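## Task

Grab one end of the white wire and raise it well above the crate, as high as the arm can go (a shallow raise does not count). Before closing on the wire, open the fingers around it by at least a thumb's width, unless they were opened far away from the whole wire; closing on it otherwise may fail the run. The crate must never tip halfway over. It is done only while that end is held up over the table, the other arm is off the wire, and nothing else touches the wire higher than a finger's width above the crate rim. The black wire must remain in the crate with no part hanging out over a wall, the crate must stay upright and entirely on the table, and neither gripper may hold anything except that end.

## Robot and tools

ROBOT. Two six-joint arms with parallel grippers, left_arm and right_arm. The names are not image sides. left_arm's base sits near (+0.004, +0.266, +0.021) m and right_arm's near (+0.004, -0.310, +0.015) m, both almost unrotated. Joint limits in rad: waist -2.618 to 3.054, shoulder 0 to 3.142, elbow 0 to 3.142, wrist pitch -1.571 to 1.571, wrist yaw -1.571 to 1.571, wrist roll -2.094 to 2.094. The elbow cannot lock fully straight. A bar under the bases and a plate behind it are fixed obstacles up to about 3 cm above the table, and touching them gives no warning.

FRAME. All poses use one scene frame. Origin at table-top height, midway between the arms, 5 to 10 cm in from the near table edge. +x points out over the table, +y toward left_arm, +z up. The gripper's fingers point along its own +z axis and close along its own y axis. end_effector_position is the point between the finger pads, just under 1 cm behind the tips. Reported hand positions can be a little off, more so at long reach.

ROW FORMAT. Every motion command uses rows of 16 plain numbers: left_arm x, y, z (metres), qw, qx, qy, qz (unit quaternion, w first), opening; then the same eight for right_arm. x, y, z and the quaternion are an absolute target pose in the scene frame, not an offset. Opening runs from -1 (closed) to +1 (fully open, 0.087 m between fingers). Both arms' parts are always required, even if one arm stays put; for a still arm, resend its last reported pose and desired opening unchanged. To keep an orientation steady, repeat the same quaternion in every row rather than copying the possibly drifted one from a result.

execute_actions(actions): a list of up to 15 actions; each action is a list of up to 15 rows; each row is one control step of 1/30 s, and a short action repeats its last row until its 15 steps (0.5 s) are used. An action is rejected for both arms if any target lies more than 0.6 m from that gripper's current position along any gripper axis; if the first action fails this against the latest reported state, or anything is malformed, nothing runs. An empty list just returns the current state and images.

move(target, speed, blocking): target is one 16-number row as above. Each gripper follows a straight line to its pose; both finish together, within 0.5 to 10 s (longer paths stop short at 10 s). speed is the top path speed in m/s, 0.002 to 0.5, default 0.25; turning is capped at twice that in rad/s. Paths ignore obstacles and the other arm. Real motion lags, can wander, and can overshoot the speed near full reach. Opening is applied at the start. With blocking=false you get a result after 0.5 s while it continues; other motion commands are refused until a result shows it finished, so use wait(0) or stop first. The result adds a move: line giving the ending (done, off_target, moving, held, fault) and limits (paced = pose clipped; held = some steps blocked, after which the arm may jump faster), plus each gripper's distance from its pose.

wait(seconds): 0 to 10; arms hold their last command, a running move continues. stop(): brakes a running move, needs braking room; fingers continue. zoom_image(camera, region): camera is cam_high, cam_low, cam_left_wrist or cam_right_wrist; region [x0, y0, x1, y1] in image pixels from the top-left, at most 504 by 504. read_manual(section): only "licences". finished_scene(scene): ends the numbered scene irreversibly and reports success; call it only while the goal condition holds.

CONTROL BEHAVIOUR. Each step, the commanded pose is clipped to within 70 mm and 16 degrees of the measured pose, then joints are driven by damped IK with position favoured over orientation. Far targets need several actions, and after an action the arm only reaches its last clipped pose, so keep commanding. Friction can leave the hand up to about 31 mm short; very small corrections may not move it. Hand target lines show what the controller is currently driving toward. A pose unreachable line means the clearance check altered or blocked that arm's command.

RESULTS. The state line lists each gripper's position and quaternion. grip_measured is the measured finger opening on the command scale; the last Joint positions value is the opening in metres. Readings can be off by about 1 mm per gripper. To hold something, command an opening below grip_measured (about 0.02 below is firm). Pads push up to roughly 20 N; fast closing presses harder. Joint torques include friction, offsets and noise, so treat them as rough.

HEAT AND FAULTS. Holding loads warms motors. MOTOR HOT appears at 75 °C; at 90 °C that arm halts for 10 s; at 100 °C it goes limp and falls. These show as OVER-TEMPERATURE FAULT lines; any FAULT line means that arm stopped.

CAUTIONS. Open wide before closing on a wire. Do not tip the crate, drag the other wire over a wall, or knock anything off the table. Avoid fast or deep contacts, arm-to-arm collisions, drops and slips. Loose objects may occasionally get a small external push.

CAMERAS. Four 504x504 images arrive in the order cam_high, cam_low, cam_left_wrist, cam_right_wrist. Calibration (intrinsics K, distortion, world-to-camera transforms) is supplied; it may be off by a few degrees and millimetres, and wrist camera poses follow their arm's joints.

Each tool is called as name([rows], argument=value, ...), one row to a line, values as JSON.

## Session

execute_actions(actions=[])

Scene clock: 0.00 s.
left_arm: end_effector_position=(+0.4861, +0.4948, +0.1312) grip_measured=+1.000 end_effector_quat_wxyz=(+0.534, +0.305, +0.622, +0.485) | right_arm: end_effector_position=(+0.5558, -0.4125, +0.3725) grip_measured=+0.989 end_effector_quat_wxyz=(+0.689, -0.589, +0.322, -0.273)
Joint positions: left_arm=[0.387 2.124 0.811 1.358 0.132 1.193 0.087] | right_arm=[-0.505  1.944  1.532  0.754 -1.143 -1.106  0.087]
Joint velocities: left_arm=[-0.007  0.002  0.012  0.022 -0.051  0.022  0.   ] | right_arm=[-0.007 -0.002  0.002  0.051 -0.007  0.081 -0.001]
Joint torques (N m, as the arm reports them, + toward a larger angle): no reading
Motor temperatures (°C, as the motors report them): left_arm=[32 32 31 30 32 32] | right_arm=[33 33 32 32 33 31]
Hand target (left_arm): +0.486, +0.495, +0.131; +0.534, +0.305, +0.622, +0.485
Hand target (right_arm): +0.556, -0.413, +0.372; +0.689, -0.589, +0.322, -0.273

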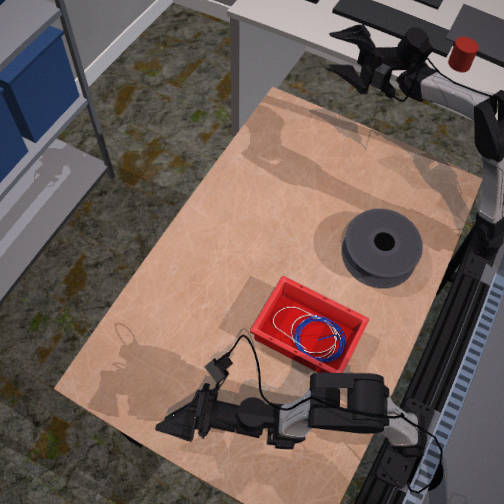

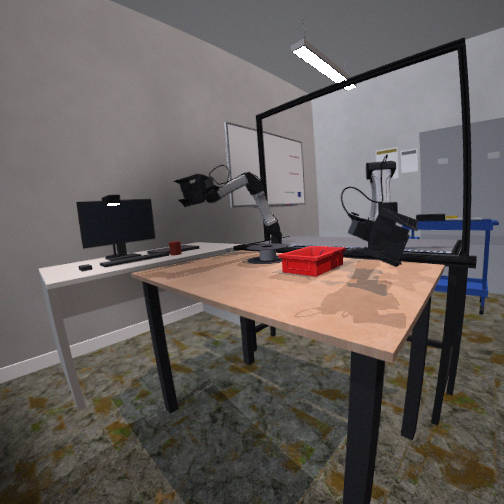

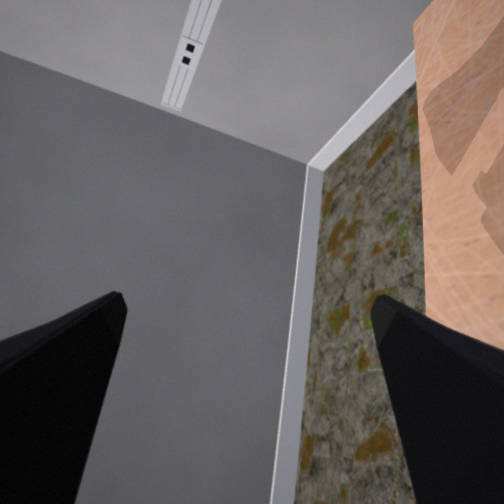

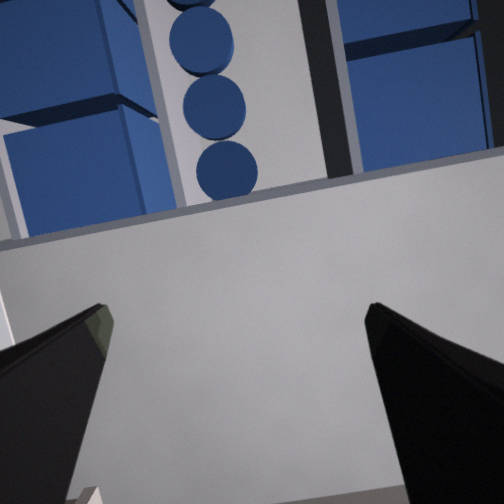

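move(target=[0.40,0.17,0.24,0,0,1,0,1,0.556,-0.413,0.372,0.689,-0.589,0.322,-0.273,1])

zoom_image(camera="cam_high", region=[240,260,380,400])

Scene clock: 8.67 s.
left_arm: end_effector_position=(+0.3981, +0.1721, +0.2258) grip_measured=+1.000 end_effector_quat_wxyz=(+0.121, +0.004, +0.992, -0.035) | right_arm: end_effector_position=(+0.5558, -0.4125, +0.3725) grip_measured=+0.989 end_effector_quat_wxyz=(+0.689, -0.589, +0.322, -0.273)
Joint positions: left_arm=[-0.238  2.122  2.368 -1.563  0.012 -0.204  0.087] | right_arm=[-0.505  1.944  1.532  0.754 -1.143 -1.106  0.087]
Joint velocities: left_arm=[-0.012 -0.012 -0.007 -0.037 -0.081  0.007  0.   ] | right_arm=[-0.022 -0.027 -0.002  0.022  0.066 -0.081 -0.001]
Joint torques (N m, as the arm reports them, + toward a larger angle): left_arm=[  0.01 -13.92   8.3    0.6    0.04   0.01] | right_arm=[-0.11 -9.03  5.89  1.38  0.15  0.13]
Motor temperatures (°C, as the motors report them): left_arm=[32 36 32 32 32 32] | right_arm=[33 36 34 33 33 31]
Hand target (left_arm): +0.396, +0.169, +0.238; +0.135, +0.002, +0.990, -0.045
Hand target (right_arm): +0.556, -0.413, +0.372; +0.689, -0.589, +0.322, -0.273
Off the commanded pose (left_arm): 0.015 m, 15 deg.
Off the commanded pose (right_arm): 0.001 m, 0 deg.
joint sent to its limit (left arm) — the command would take joint 4 (wrist pitch) past its lower limit, so that joint was sent only as far as its limit.
move: off_target (left_arm)
camera_calibration (this result's frames):
cam_left_wrist: T_world_to_cam=[[-0.0042933, -0.997293, 0.0733995, 0.156219], [-0.810913, 0.0464227, 0.583323, 0.203851], [-0.585151, -0.0570162, -0.808917, 0.563051], [0, 0, 0, 1]] pos_world=[0.495446, 0.178436, 0.325084]

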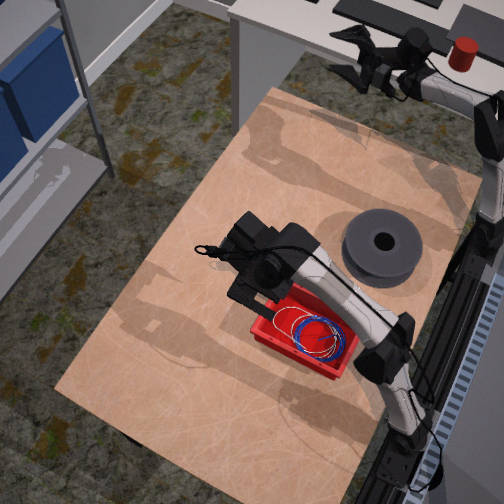

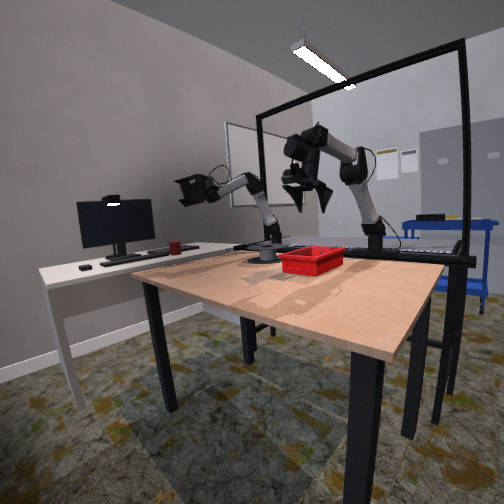

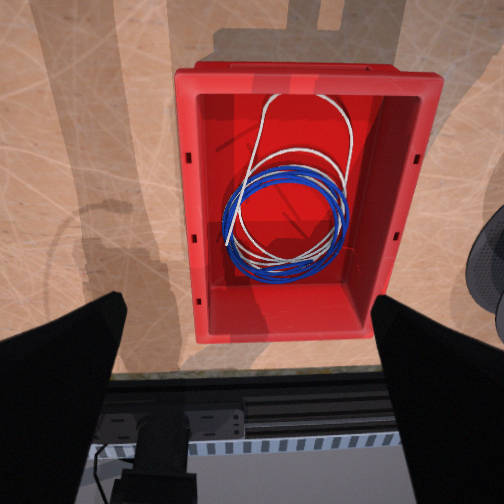

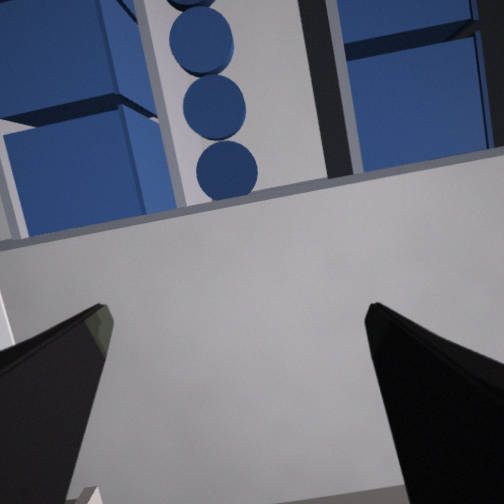

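Region (240, 260, 380, 400) of cam_high's 504x504 image, scaled by 3.600, with more detail than that image has.

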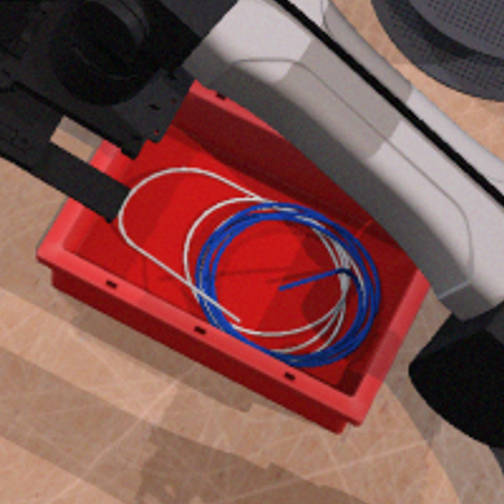

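move(target=[0.335,0.19,0.13,0,0,1,0,0.2,0.556,-0.413,0.372,0.689,-0.589,0.322,-0.273,1])

Scene clock: 14.77 s.
left_arm: end_effector_position=(+0.3346, +0.1863, +0.1266) grip_measured=+0.200 end_effector_quat_wxyz=(-0.012, +0.003, +1.000, -0.003) | right_arm: end_effector_position=(+0.5558, -0.4125, +0.3725) grip_measured=+0.989 end_effector_quat_wxyz=(+0.689, -0.589, +0.322, -0.273)
Joint positions: left_arm=[-0.238  2.015  1.783 -1.361  0.004 -0.206  0.052] | right_arm=[-0.505  1.944  1.532  0.754 -1.143 -1.106  0.087]
Joint velocities: left_arm=[-0.007  0.002 -0.002 -0.007  0.051  0.007  0.   ] | right_arm=[-0.007 -0.012  0.002 -0.095 -0.007 -0.037 -0.001]
Joint torques (N m, as the arm reports them, + toward a larger angle): left_arm=[  0.85 -13.4    5.85   0.34  -0.11   0.1 ] | right_arm=[-0.18 -9.06  5.88  1.39  0.13  0.12]
Motor temperatures (°C, as the motors report them): left_arm=[32 39 33 32 32 32] | right_arm=[33 37 35 33 33 31]
Hand target (left_arm): +0.336, +0.190, +0.130; -0.001, -0.001, +1.000, -0.002
Hand target (right_arm): +0.556, -0.413, +0.372; +0.689, -0.589, +0.322, -0.273
Off the commanded pose (left_arm): 0.005 m, 2 deg.
Off the commanded pose (right_arm): 0.001 m, 0 deg.
move: done
camera_calibration (this result's frames):
cam_left_wrist: T_world_to_cam=[[0.00733113, -0.999946, 0.00735827, 0.182322], [-0.627154, 0.00113362, 0.778894, 0.131738], [-0.77886, -0.0103249, -0.627112, 0.479608], [0, 0, 0, 1]] pos_world=[0.454831, 0.187115, 0.196816]

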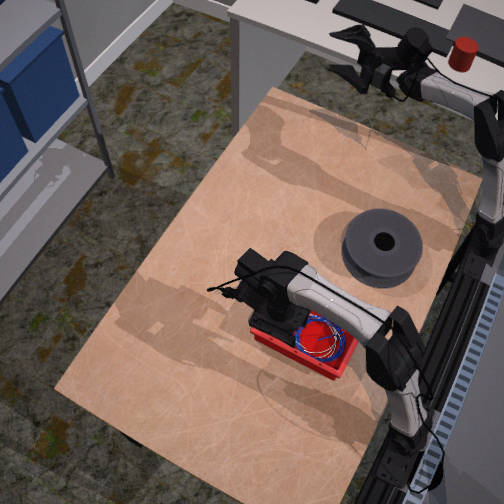

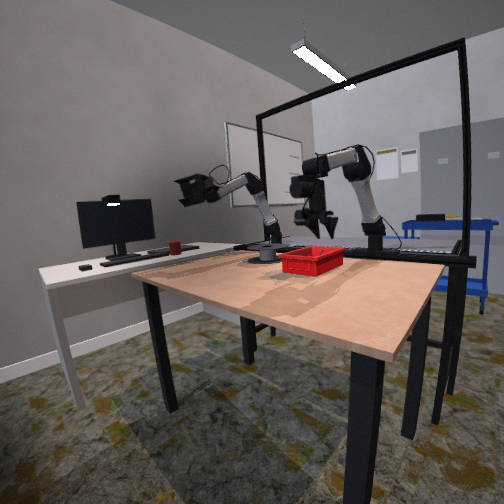

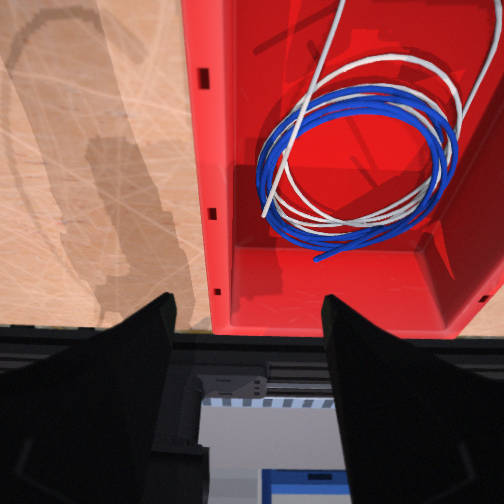

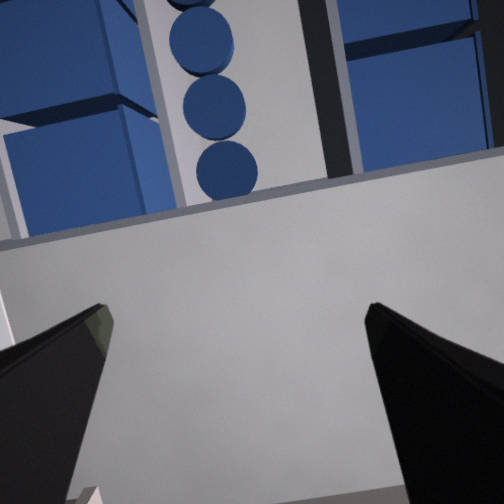

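move(target=[0.325,0.170,0.09,0,0,1,0,-0.25,0.556,-0.413,0.372,0.689,-0.589,0.322,-0.273,1], speed=0.1)

move(target=[0.325,0.172,0.053,0,0,1,0,-0.25,0.556,-0.413,0.372,0.689,-0.589,0.322,-0.273,1], speed=0.06)

Scene clock: 19.13 s.
left_arm: end_effector_position=(+0.3253, +0.1713, +0.0872) grip_measured=-0.250 end_effector_quat_wxyz=(-0.012, -0.001, +1.000, -0.001) | right_arm: end_effector_position=(+0.5558, -0.4125, +0.3725) grip_measured=+0.989 end_effector_quat_wxyz=(+0.689, -0.589, +0.322, -0.273)
Joint positions: left_arm=[-0.282  2.003  1.608 -1.197  0.001 -0.256  0.033] | right_arm=[-0.505  1.944  1.532  0.754 -1.143 -1.106  0.087]
Joint velocities: left_arm=[-0.022 -0.012 -0.012 -0.022  0.007  0.095  0.   ] | right_arm=[-0.007  0.017 -0.007 -0.066  0.007 -0.022  0.   ]
Joint torques (N m, as the arm reports them, + toward a larger angle): left_arm=[ -0.41 -13.16   5.53   0.36  -0.12  -0.02] | right_arm=[-0.05 -9.1   5.91  1.39  0.13  0.11]
Motor temperatures (°C, as the motors report them): left_arm=[32 41 33 31 32 32] | right_arm=[33 38 35 34 33 31]
Hand target (left_arm): +0.325, +0.170, +0.090; -0.001, +0.000, +1.000, -0.000
Hand target (right_arm): +0.556, -0.413, +0.372; +0.689, -0.589, +0.322, -0.273
Off the commanded pose (left_arm): 0.003 m, 1 deg.
Off the commanded pose (right_arm): 0.001 m, 0 deg.
move: done
camera_calibration (this result's frames):
cam_left_wrist: T_world_to_cam=[[0.0137322, -0.999899, 0.00355953, 0.165943], [-0.62862, -0.00586474, 0.77769, 0.158397], [-0.777591, -0.012917, -0.628638, 0.44763], [0, 0, 0, 1]] pos_world=[0.445366, 0.172637, 0.157623]

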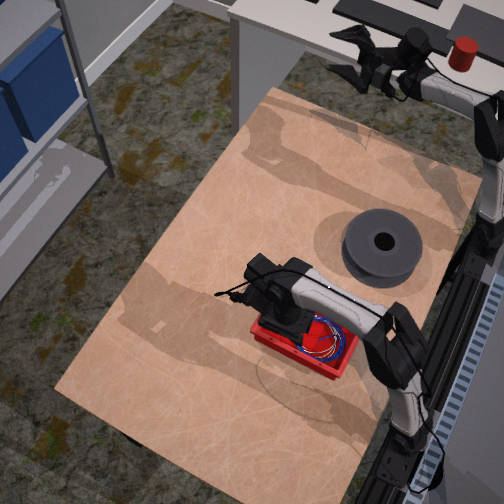

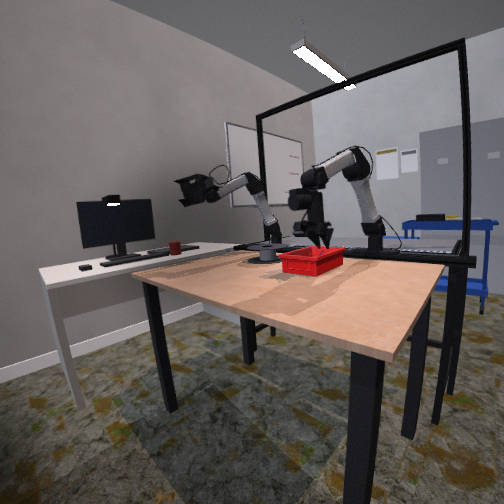

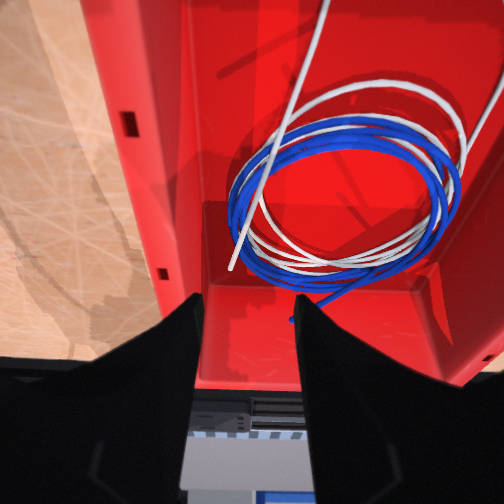

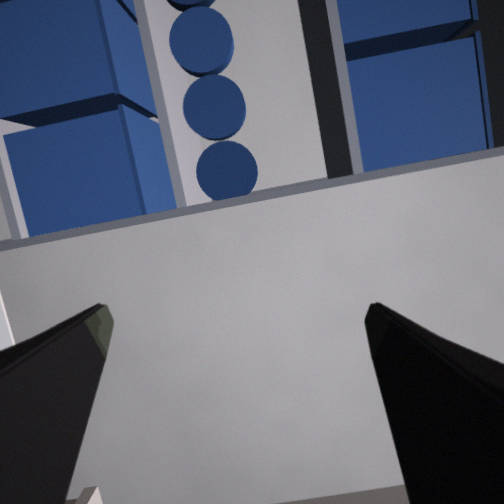

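Scene clock: 20.20 s.
left_arm: end_effector_position=(+0.3267, +0.1709, +0.0590) grip_measured=-0.250 end_effector_quat_wxyz=(+0.003, -0.001, +1.000, -0.005) | right_arm: end_effector_position=(+0.5558, -0.4125, +0.3725) grip_measured=+0.989 end_effector_quat_wxyz=(+0.689, -0.589, +0.322, -0.273)
Joint positions: left_arm=[-0.282  2.003  1.499 -1.059 -0.    -0.257  0.033] | right_arm=[-0.505  1.944  1.532  0.754 -1.143 -1.106  0.087]
Joint velocities: left_arm=[ 0.002  0.002 -0.022 -0.022  0.022  0.037 -0.001] | right_arm=[ 0.002 -0.007 -0.007 -0.037  0.022  0.007  0.   ]
Joint torques (N m, as the arm reports them, + toward a larger angle): left_arm=[  0.08 -10.37   5.56   0.39  -0.12   0.08] | right_arm=[ 0.02 -9.09  5.84  1.4   0.14  0.1 ]
Motor temperatures (°C, as the motors report them): left_arm=[32 41 33 31 32 32] | right_arm=[33 39 35 34 33 31]
Hand target (left_arm): +0.325, +0.172, +0.053; +0.000, -0.000, +1.000, +0.000
Hand target (right_arm): +0.556, -0.413, +0.372; +0.689, -0.589, +0.322, -0.273
Off the commanded pose (left_arm): 0.006 m, 1 deg.
Off the commanded pose (right_arm): 0.001 m, 0 deg.
move: done
camera_calibration (this result's frames):
cam_left_wrist: T_world_to_cam=[[0.0141323, -0.999849, 0.0101573, 0.165093], [-0.650403, -0.00147656, 0.759588, 0.188677], [-0.759458, -0.017341, -0.650325, 0.427097], [0, 0, 0, 1]] pos_world=[0.444746, 0.172753, 0.132759]

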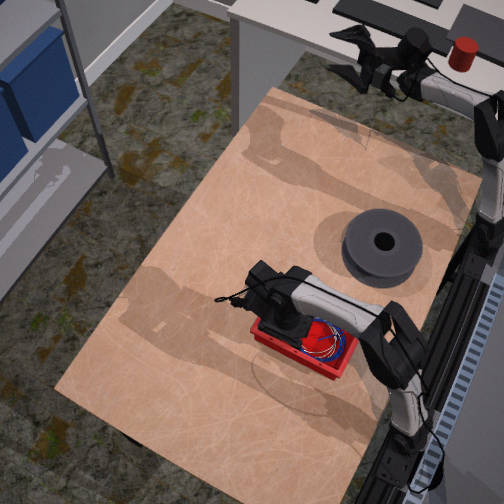

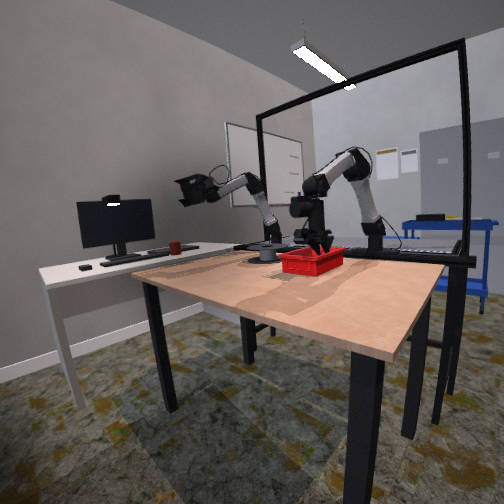

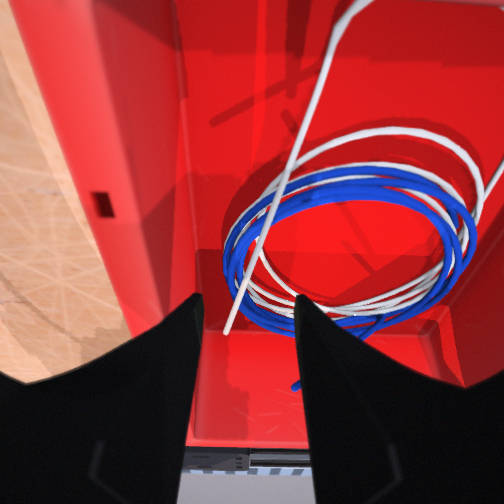

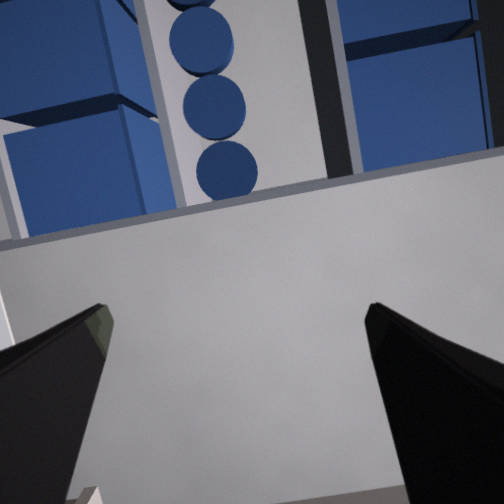

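move(target=[0.321,0.175,0.043,0,0,1,0,-0.25,0.556,-0.413,0.372,0.689,-0.589,0.322,-0.273,1], speed=0.05)

move(target=[0.321,0.175,0.043,0,0,1,0,-1,0.556,-0.413,0.372,0.689,-0.589,0.322,-0.273,1])

move(target=[0.33,0.16,0.2,0.13,0,0.99,0,-1,0.556,-0.413,0.372,0.689,-0.589,0.322,-0.273,1], speed=0.08)

Scene clock: 24.23 s.
left_arm: end_effector_position=(+0.3219, +0.1720, +0.0476) grip_measured=-0.250 end_effector_quat_wxyz=(-0.000, -0.001, +1.000, -0.004) | right_arm: end_effector_position=(+0.5558, -0.4125, +0.3725) grip_measured=+0.989 end_effector_quat_wxyz=(+0.689, -0.589, +0.322, -0.273)
Joint positions: left_arm=[-0.282  2.003  1.451 -1.016 -0.    -0.257  0.033] | right_arm=[-0.505  1.944  1.532  0.754 -1.143 -1.106  0.087]
Joint velocities: left_arm=[ 0.022 -0.002  0.027  0.066 -0.022 -0.007 -0.   ] | right_arm=[-0.007  0.002 -0.007 -0.037  0.037 -0.022  0.   ]
Joint torques (N m, as the arm reports them, + toward a larger angle): left_arm=[  0.52 -10.77   5.27   0.37  -0.11   0.13] | right_arm=[-0.1  -9.04  5.89  1.38  0.14  0.09]
Motor temperatures (°C, as the motors report them): left_arm=[32 42 34 31 32 32] | right_arm=[33 39 36 34 33 31]
Hand target (left_arm): +0.321, +0.175, +0.043; -0.000, -0.000, +1.000, -0.000
Hand target (right_arm): +0.556, -0.413, +0.372; +0.689, -0.589, +0.322, -0.273
Off the commanded pose (left_arm): 0.006 m, 0 deg.
Off the commanded pose (right_arm): 0.001 m, 0 deg.
move: done
camera_calibration (this result's frames):
cam_left_wrist: T_world_to_cam=[[0.0141407, -0.999863, 0.00863564, 0.166495], [-0.646187, -0.00254737, 0.763175, 0.192908], [-0.763048, -0.016372, -0.646135, 0.416893], [0, 0, 0, 1]] pos_world=[0.440409, 0.173788, 0.120709]

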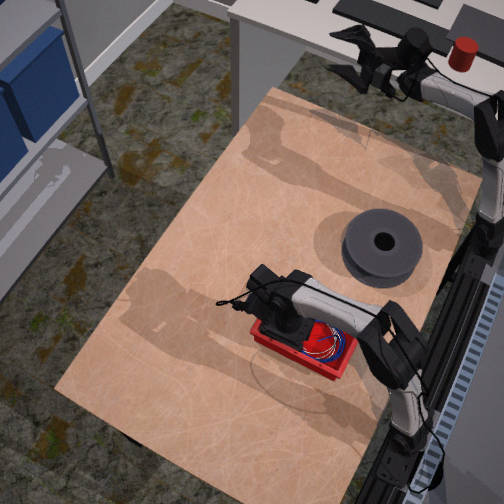

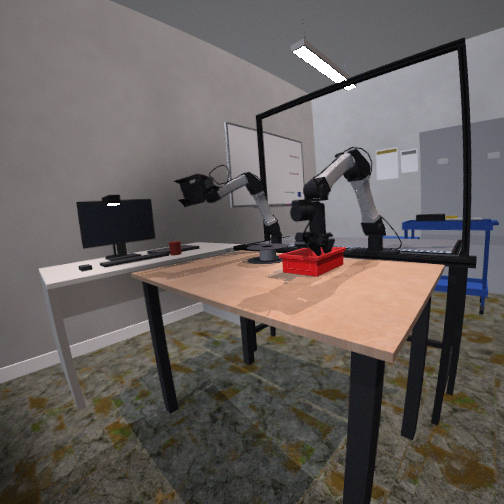

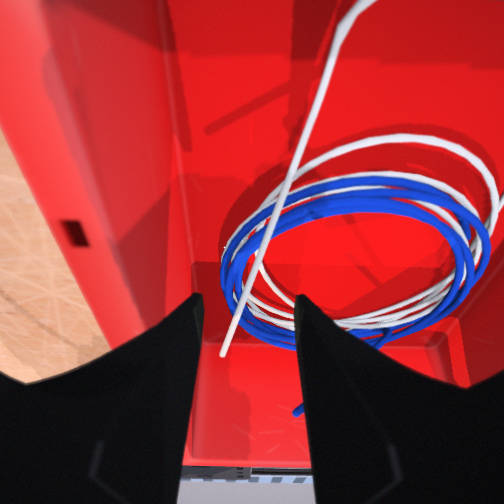

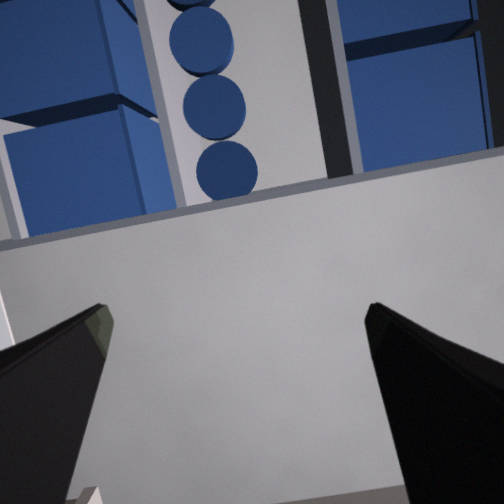

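Scene clock: 24.93 s.
left_arm: end_effector_position=(+0.3225, +0.1719, +0.0475) grip_measured=-0.953 end_effector_quat_wxyz=(+0.001, -0.001, +1.000, -0.004) | right_arm: end_effector_position=(+0.5558, -0.4125, +0.3725) grip_measured=+0.989 end_effector_quat_wxyz=(+0.689, -0.589, +0.322, -0.273)
Joint positions: left_arm=[-0.282  2.003  1.451 -1.014 -0.    -0.257  0.002] | right_arm=[-0.505  1.944  1.532  0.754 -1.143 -1.106  0.087]
Joint velocities: left_arm=[-0.007 -0.012  0.012 -0.022  0.037 -0.066  0.   ] | right_arm=[-0.002  0.007  0.002  0.022  0.051 -0.051  0.   ]
Joint torques (N m, as the arm reports them, + toward a larger angle): left_arm=[  0.51 -10.8    5.27   0.38  -0.11   0.14] | right_arm=[-0.18 -9.18  5.91  1.4   0.14  0.09]
Motor temperatures (°C, as the motors report them): left_arm=[32 42 34 31 32 32] | right_arm=[33 40 36 34 33 31]
Hand target (left_arm): +0.321, +0.175, +0.043; -0.000, -0.000, +1.000, +0.000
Hand target (right_arm): +0.556, -0.413, +0.372; +0.689, -0.589, +0.322, -0.273
Off the commanded pose (left_arm): 0.006 m, 0 deg.
Off the commanded pose (right_arm): 0.001 m, 0 deg.
move: done
camera_calibration (this result's frames):
cam_left_wrist: T_world_to_cam=[[0.0141383, -0.999857, 0.0092443, 0.166314], [-0.647876, -0.00211841, 0.761743, 0.193872], [-0.761615, -0.0167589, -0.647814, 0.416938], [0, 0, 0, 1]] pos_world=[0.4408, 0.173688, 0.12088]

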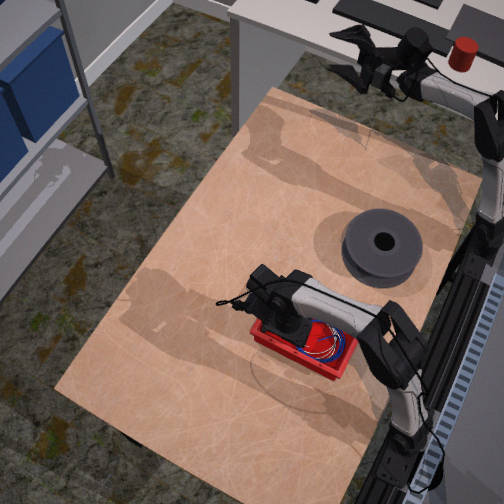

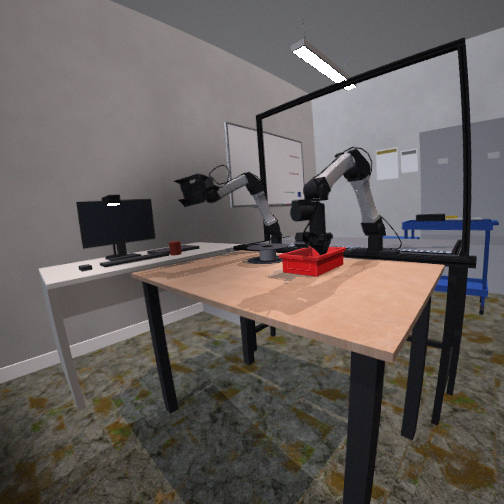

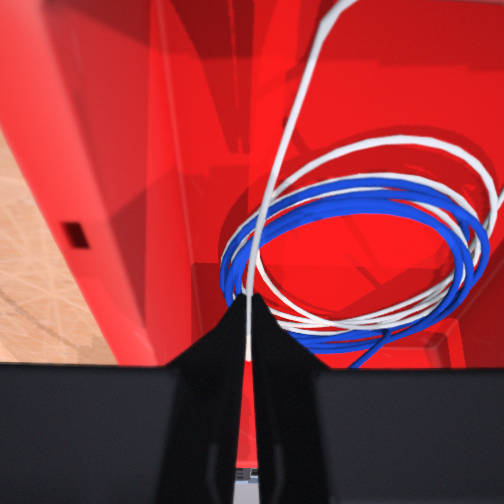

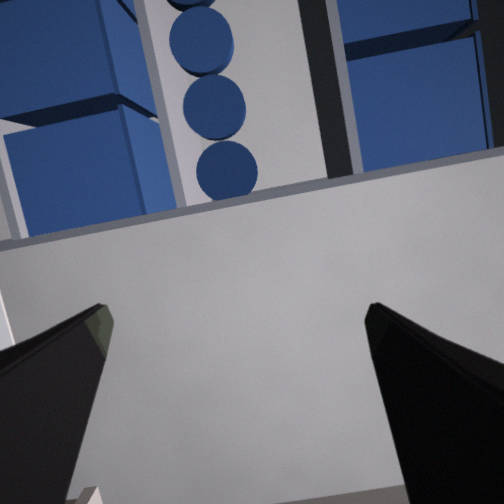

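Scene clock: 27.33 s.
left_arm: end_effector_position=(+0.3286, +0.1623, +0.1893) grip_measured=-0.953 end_effector_quat_wxyz=(+0.114, -0.000, +0.994, +0.003) | right_arm: end_effector_position=(+0.5558, -0.4125, +0.3725) grip_measured=+0.989 end_effector_quat_wxyz=(+0.689, -0.589, +0.322, -0.273)
Joint positions: left_arm=[-0.346  1.794  1.752 -1.314 -0.085 -0.309  0.002] | right_arm=[-0.505  1.944  1.532  0.754 -1.143 -1.106  0.087]
Joint velocities: left_arm=[ 0.002  0.012 -0.012 -0.066 -0.022  0.007 -0.   ] | right_arm=[-0.012  0.002 -0.012 -0.066 -0.037 -0.037  0.001]
Joint torques (N m, as the arm reports them, + toward a larger angle): left_arm=[ -0.55 -11.17   9.23   0.57  -0.17   0.01] | right_arm=[-0.14 -9.13  5.85  1.36  0.12  0.1 ]
Motor temperatures (°C, as the motors report them): left_arm=[32 42 34 31 32 32] | right_arm=[33 40 36 34 33 31]
Hand target (left_arm): +0.329, +0.160, +0.201; +0.130, +0.001, +0.992, +0.002
Hand target (right_arm): +0.556, -0.413, +0.372; +0.689, -0.589, +0.322, -0.273
Off the commanded pose (left_arm): 0.011 m, 2 deg.
Off the commanded pose (right_arm): 0.001 m, 0 deg.
move: off_target (left_arm)
camera_calibration (this result's frames):
cam_left_wrist: T_world_to_cam=[[0.0128239, -0.999914, -0.00281177, 0.158097], [-0.801887, -0.011964, 0.597357, 0.173038], [-0.597339, -0.00540573, -0.801971, 0.486673], [0, 0, 0, 1]] pos_world=[0.427438, 0.162784, 0.287377]

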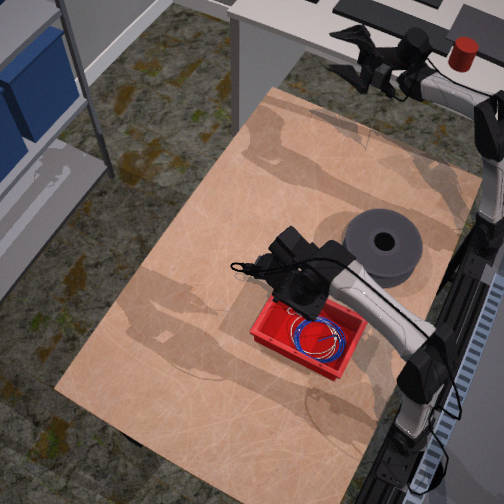

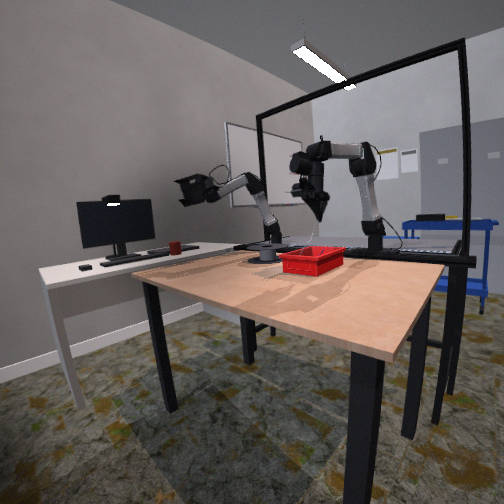

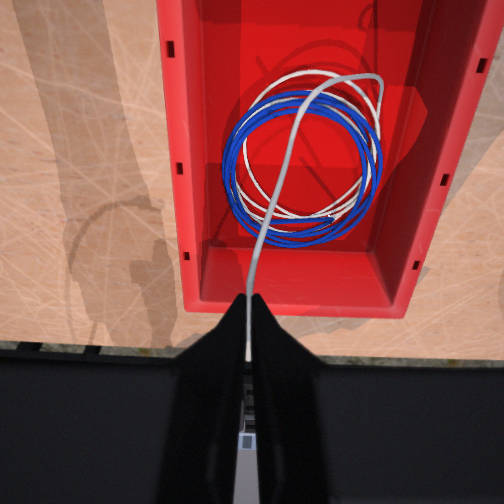

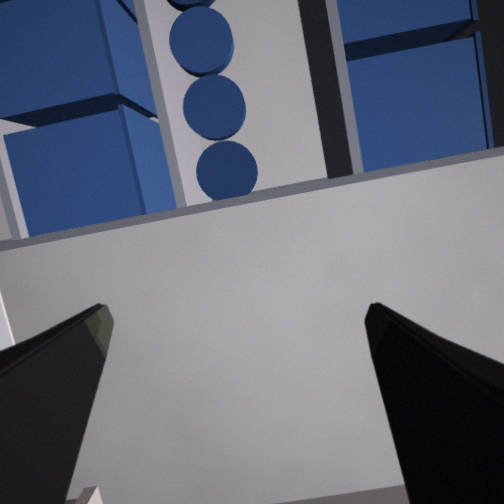

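move(target=[0.33,0.15,0.42,0.49,0.15,0.85,-0.09,-1,0.556,-0.413,0.372,0.689,-0.589,0.322,-0.273,1], speed=0.07)

zoom_image(camera="cam_high", region=[220,200,400,400])

Scene clock: 35.77 s.
left_arm: end_effector_position=(+0.3311, +0.1520, +0.4026) grip_measured=-0.954 end_effector_quat_wxyz=(+0.466, +0.149, +0.869, -0.075) | right_arm: end_effector_position=(+0.5558, -0.4125, +0.3725) grip_measured=+0.989 end_effector_quat_wxyz=(+0.689, -0.589, +0.322, -0.273)
Joint positions: left_arm=[-0.383  1.433  1.982 -1.137 -0.025  0.002  0.002] | right_arm=[-0.505  1.944  1.532  0.754 -1.143 -1.106  0.087]
Joint velocities: left_arm=[-0.007 -0.017 -0.007 -0.051 -0.066  0.007  0.   ] | right_arm=[-0.017 -0.012 -0.012  0.037  0.051 -0.051  0.   ]
Joint torques (N m, as the arm reports them, + toward a larger angle): left_arm=[-0.03 -6.54  8.32  1.74  0.08  0.13] | right_arm=[-0.12 -9.07  5.89  1.39  0.13  0.13]
Motor temperatures (°C, as the motors report them): left_arm=[32 43 35 32 32 32] | right_arm=[33 42 37 34 33 31]
Hand target (left_arm): +0.328, +0.150, +0.421; +0.493, +0.153, +0.852, -0.084
Hand target (right_arm): +0.556, -0.413, +0.372; +0.689, -0.589, +0.322, -0.273
Off the commanded pose (left_arm): 0.018 m, 4 deg.
Off the commanded pose (right_arm): 0.001 m, 0 deg.
move: off_target (left_arm)
camera_calibration (this result's frames):
cam_left_wrist: T_world_to_cam=[[-0.324204, -0.945983, 0.00278629, 0.249458], [-0.939807, 0.321748, -0.115065, 0.329306], [0.107953, -0.039923, -0.993354, 0.507925], [0, 0, 0, 1]] pos_world=[0.335528, 0.150307, 0.541746]

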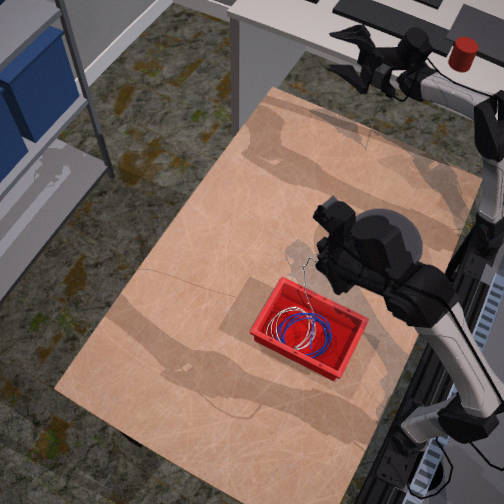

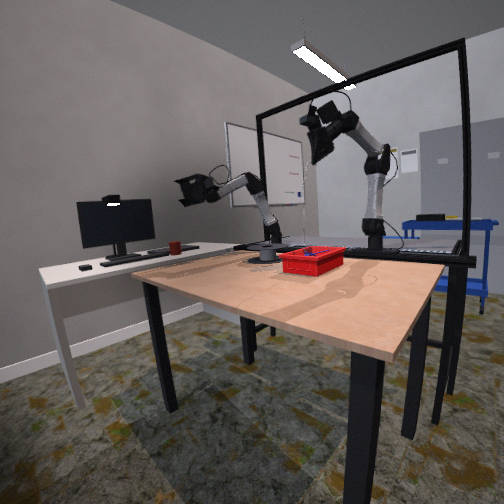

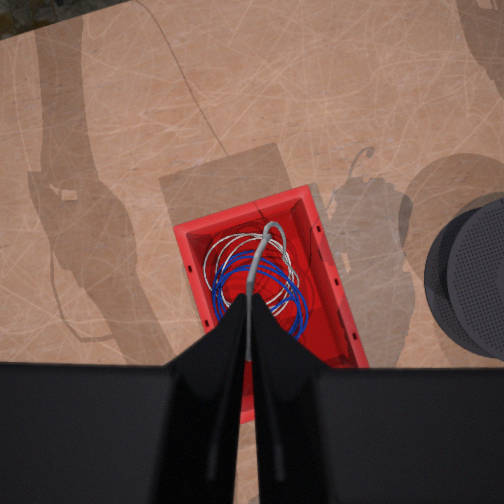

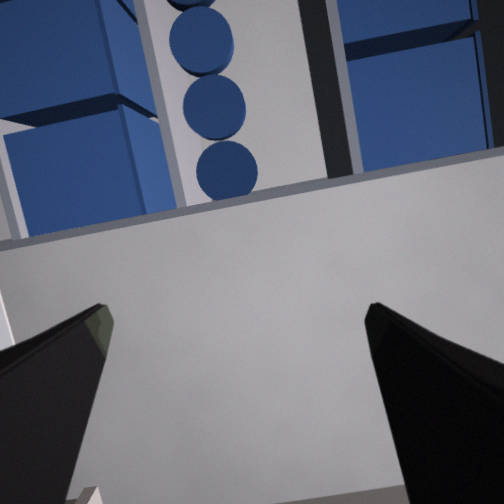

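Region (220, 200, 400, 400) of cam_high's 504x504 image, scaled by 2.520, with more detail than that image has; it fills the left 454 columns of this view, and the rest is white.

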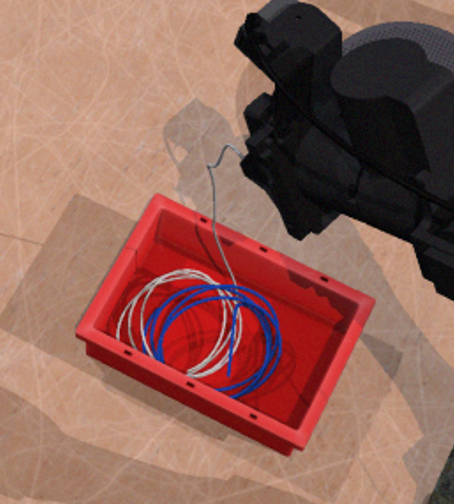

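move(target=[0.31,0.155,0.68,0.81,0.10,0.565,-0.14,-1,0.556,-0.413,0.372,0.689,-0.589,0.322,-0.273,1], speed=0.07)

zoom_image(camera="cam_high", region=[220,150,440,400])

Scene clock: 45.70 s.
left_arm: end_effector_position=(+0.3065, +0.1585, +0.6724) grip_measured=-0.954 end_effector_quat_wxyz=(+0.802, +0.100, +0.574, -0.131) | right_arm: end_effector_position=(+0.5558, -0.4125, +0.3725) grip_measured=+0.989 end_effector_quat_wxyz=(+0.689, -0.589, +0.322, -0.273)
Joint positions: left_arm=[-0.414  1.421  2.384 -0.635 -0.049  0.035  0.002] | right_arm=[-0.505  1.944  1.532  0.754 -1.143 -1.106  0.087]
Joint velocities: left_arm=[-0.007  0.007 -0.007 -0.022 -0.007  0.081  0.   ] | right_arm=[ 0.012 -0.017 -0.012  0.066  0.066  0.051 -0.   ]
Joint torques (N m, as the arm reports them, + toward a larger angle): left_arm=[-0.56 -0.42  5.76  1.66 -0.08  0.16] | right_arm=[-0.05 -9.02  5.89  1.4   0.13  0.1 ]
Motor temperatures (°C, as the motors report them): left_arm=[32 41 36 35 32 32] | right_arm=[33 43 38 35 33 31]
Hand target (left_arm): +0.308, +0.156, +0.680; +0.810, +0.099, +0.563, -0.132
Hand target (right_arm): +0.556, -0.413, +0.372; +0.689, -0.589, +0.322, -0.273
Off the commanded pose (left_arm): 0.009 m, 2 deg.
Off the commanded pose (right_arm): 0.001 m, 0 deg.
move: done
camera_calibration (this result's frames):
cam_left_wrist: T_world_to_cam=[[-0.328437, -0.944525, 0.00152076, 0.248813], [-0.486137, 0.167662, -0.857648, 0.719844], [0.809815, -0.282423, -0.514235, 0.280052], [0, 0, 0, 1]] pos_world=[0.204871, 0.193412, 0.761007]

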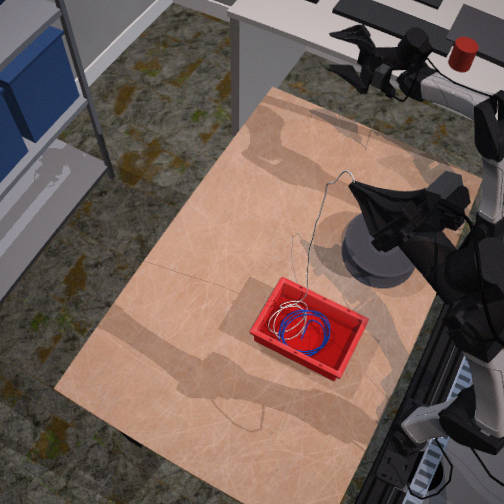

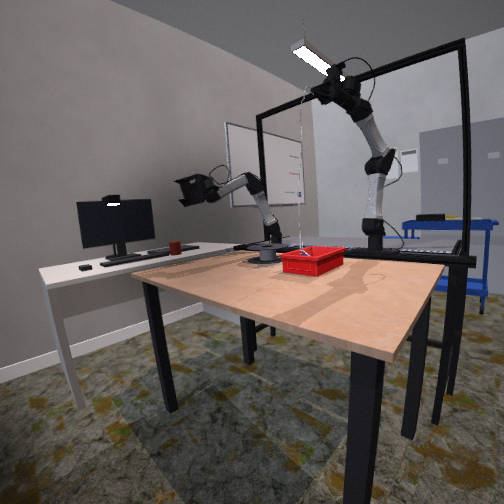

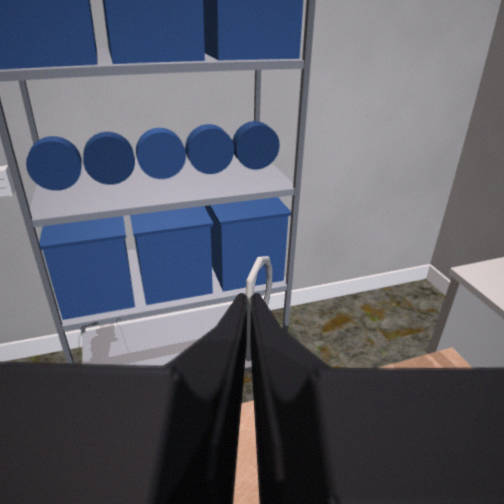

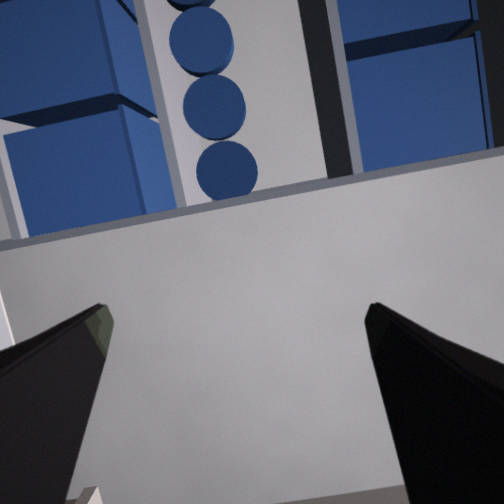

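Region (220, 150, 440, 400) of cam_high's 504x504 image, scaled by 2.016, with more detail than that image has; it fills the left 444 columns of this view, and the rest is white.

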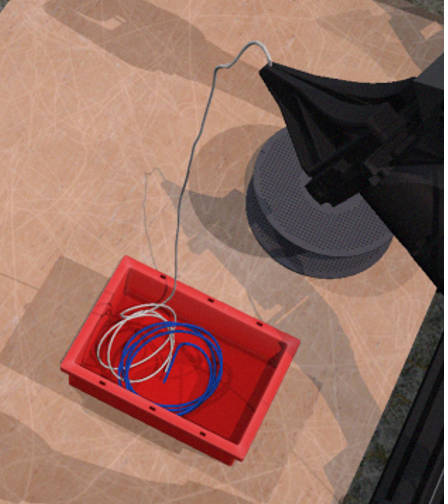

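A bit higher.

move(target=[0.31,0.155,0.78,0.87,0.08,0.455,-0.15,-1,0.556,-0.413,0.372,0.689,-0.589,0.322,-0.273,1], speed=0.07)

Scene clock: 51.47 s.
left_arm: end_effector_position=(+0.3096, +0.1566, +0.7723) grip_measured=-0.954 end_effector_quat_wxyz=(+0.894, +0.067, +0.417, -0.151) | right_arm: end_effector_position=(+0.5558, -0.4125, +0.3725) grip_measured=+0.989 end_effector_quat_wxyz=(+0.689, -0.589, +0.322, -0.273)
Joint positions: left_arm=[-0.414  1.719  2.859 -0.442 -0.041  0.036  0.002] | right_arm=[-0.505  1.944  1.532  0.754 -1.143 -1.106  0.087]
Joint velocities: left_arm=[ 0.017  0.007 -0.022  0.007  0.007 -0.11  -0.001] | right_arm=[ 0.002 -0.002 -0.007 -0.11   0.037 -0.037 -0.002]
Joint torques (N m, as the arm reports them, + toward a larger angle): left_arm=[ 0.2  -1.95  3.99  1.22  0.1   0.14] | right_arm=[-0.09 -9.04  5.89  1.38  0.14  0.12]
Motor temperatures (°C, as the motors report them): left_arm=[32 40 35 35 32 32] | right_arm=[33 44 38 35 33 31]
Hand target (left_arm): +0.309, +0.155, +0.777; +0.899, +0.070, +0.405, -0.152
Hand target (right_arm): +0.556, -0.413, +0.372; +0.689, -0.589, +0.322, -0.273
Off the commanded pose (left_arm): 0.008 m, 5 deg.
Off the commanded pose (right_arm): 0.001 m, 0 deg.
elbow stopped short (left arm): the move would have taken joint 3 (elbow) straighter than the controller allows; a more bent joint 3 avoids this.
move: off_target (left_arm)
camera_calibration (this result's frames):
cam_left_wrist: T_world_to_cam=[[-0.33499, -0.9421, 0.0151566, 0.238979], [-0.164322, 0.0425747, -0.985488, 0.826064], [0.927782, -0.332619, -0.16907, 0.0331467], [0, 0, 0, 1]] pos_world=[0.185043, 0.200998, 0.816058]

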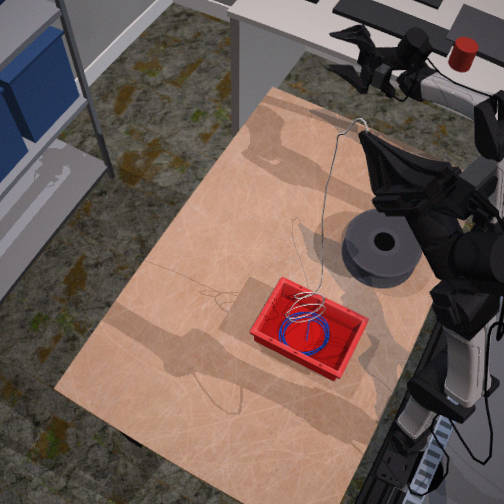

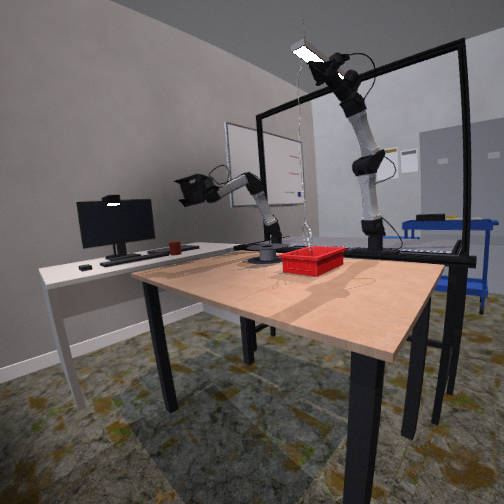

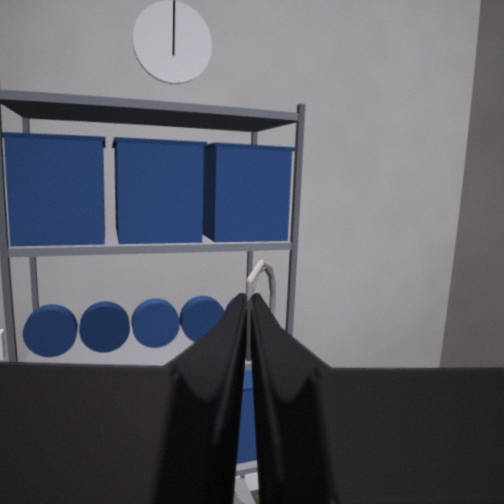

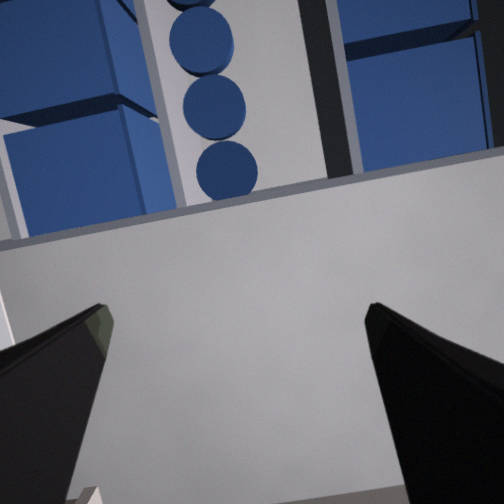

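finished_scene(scene=1)

The scene is finished: the task was done.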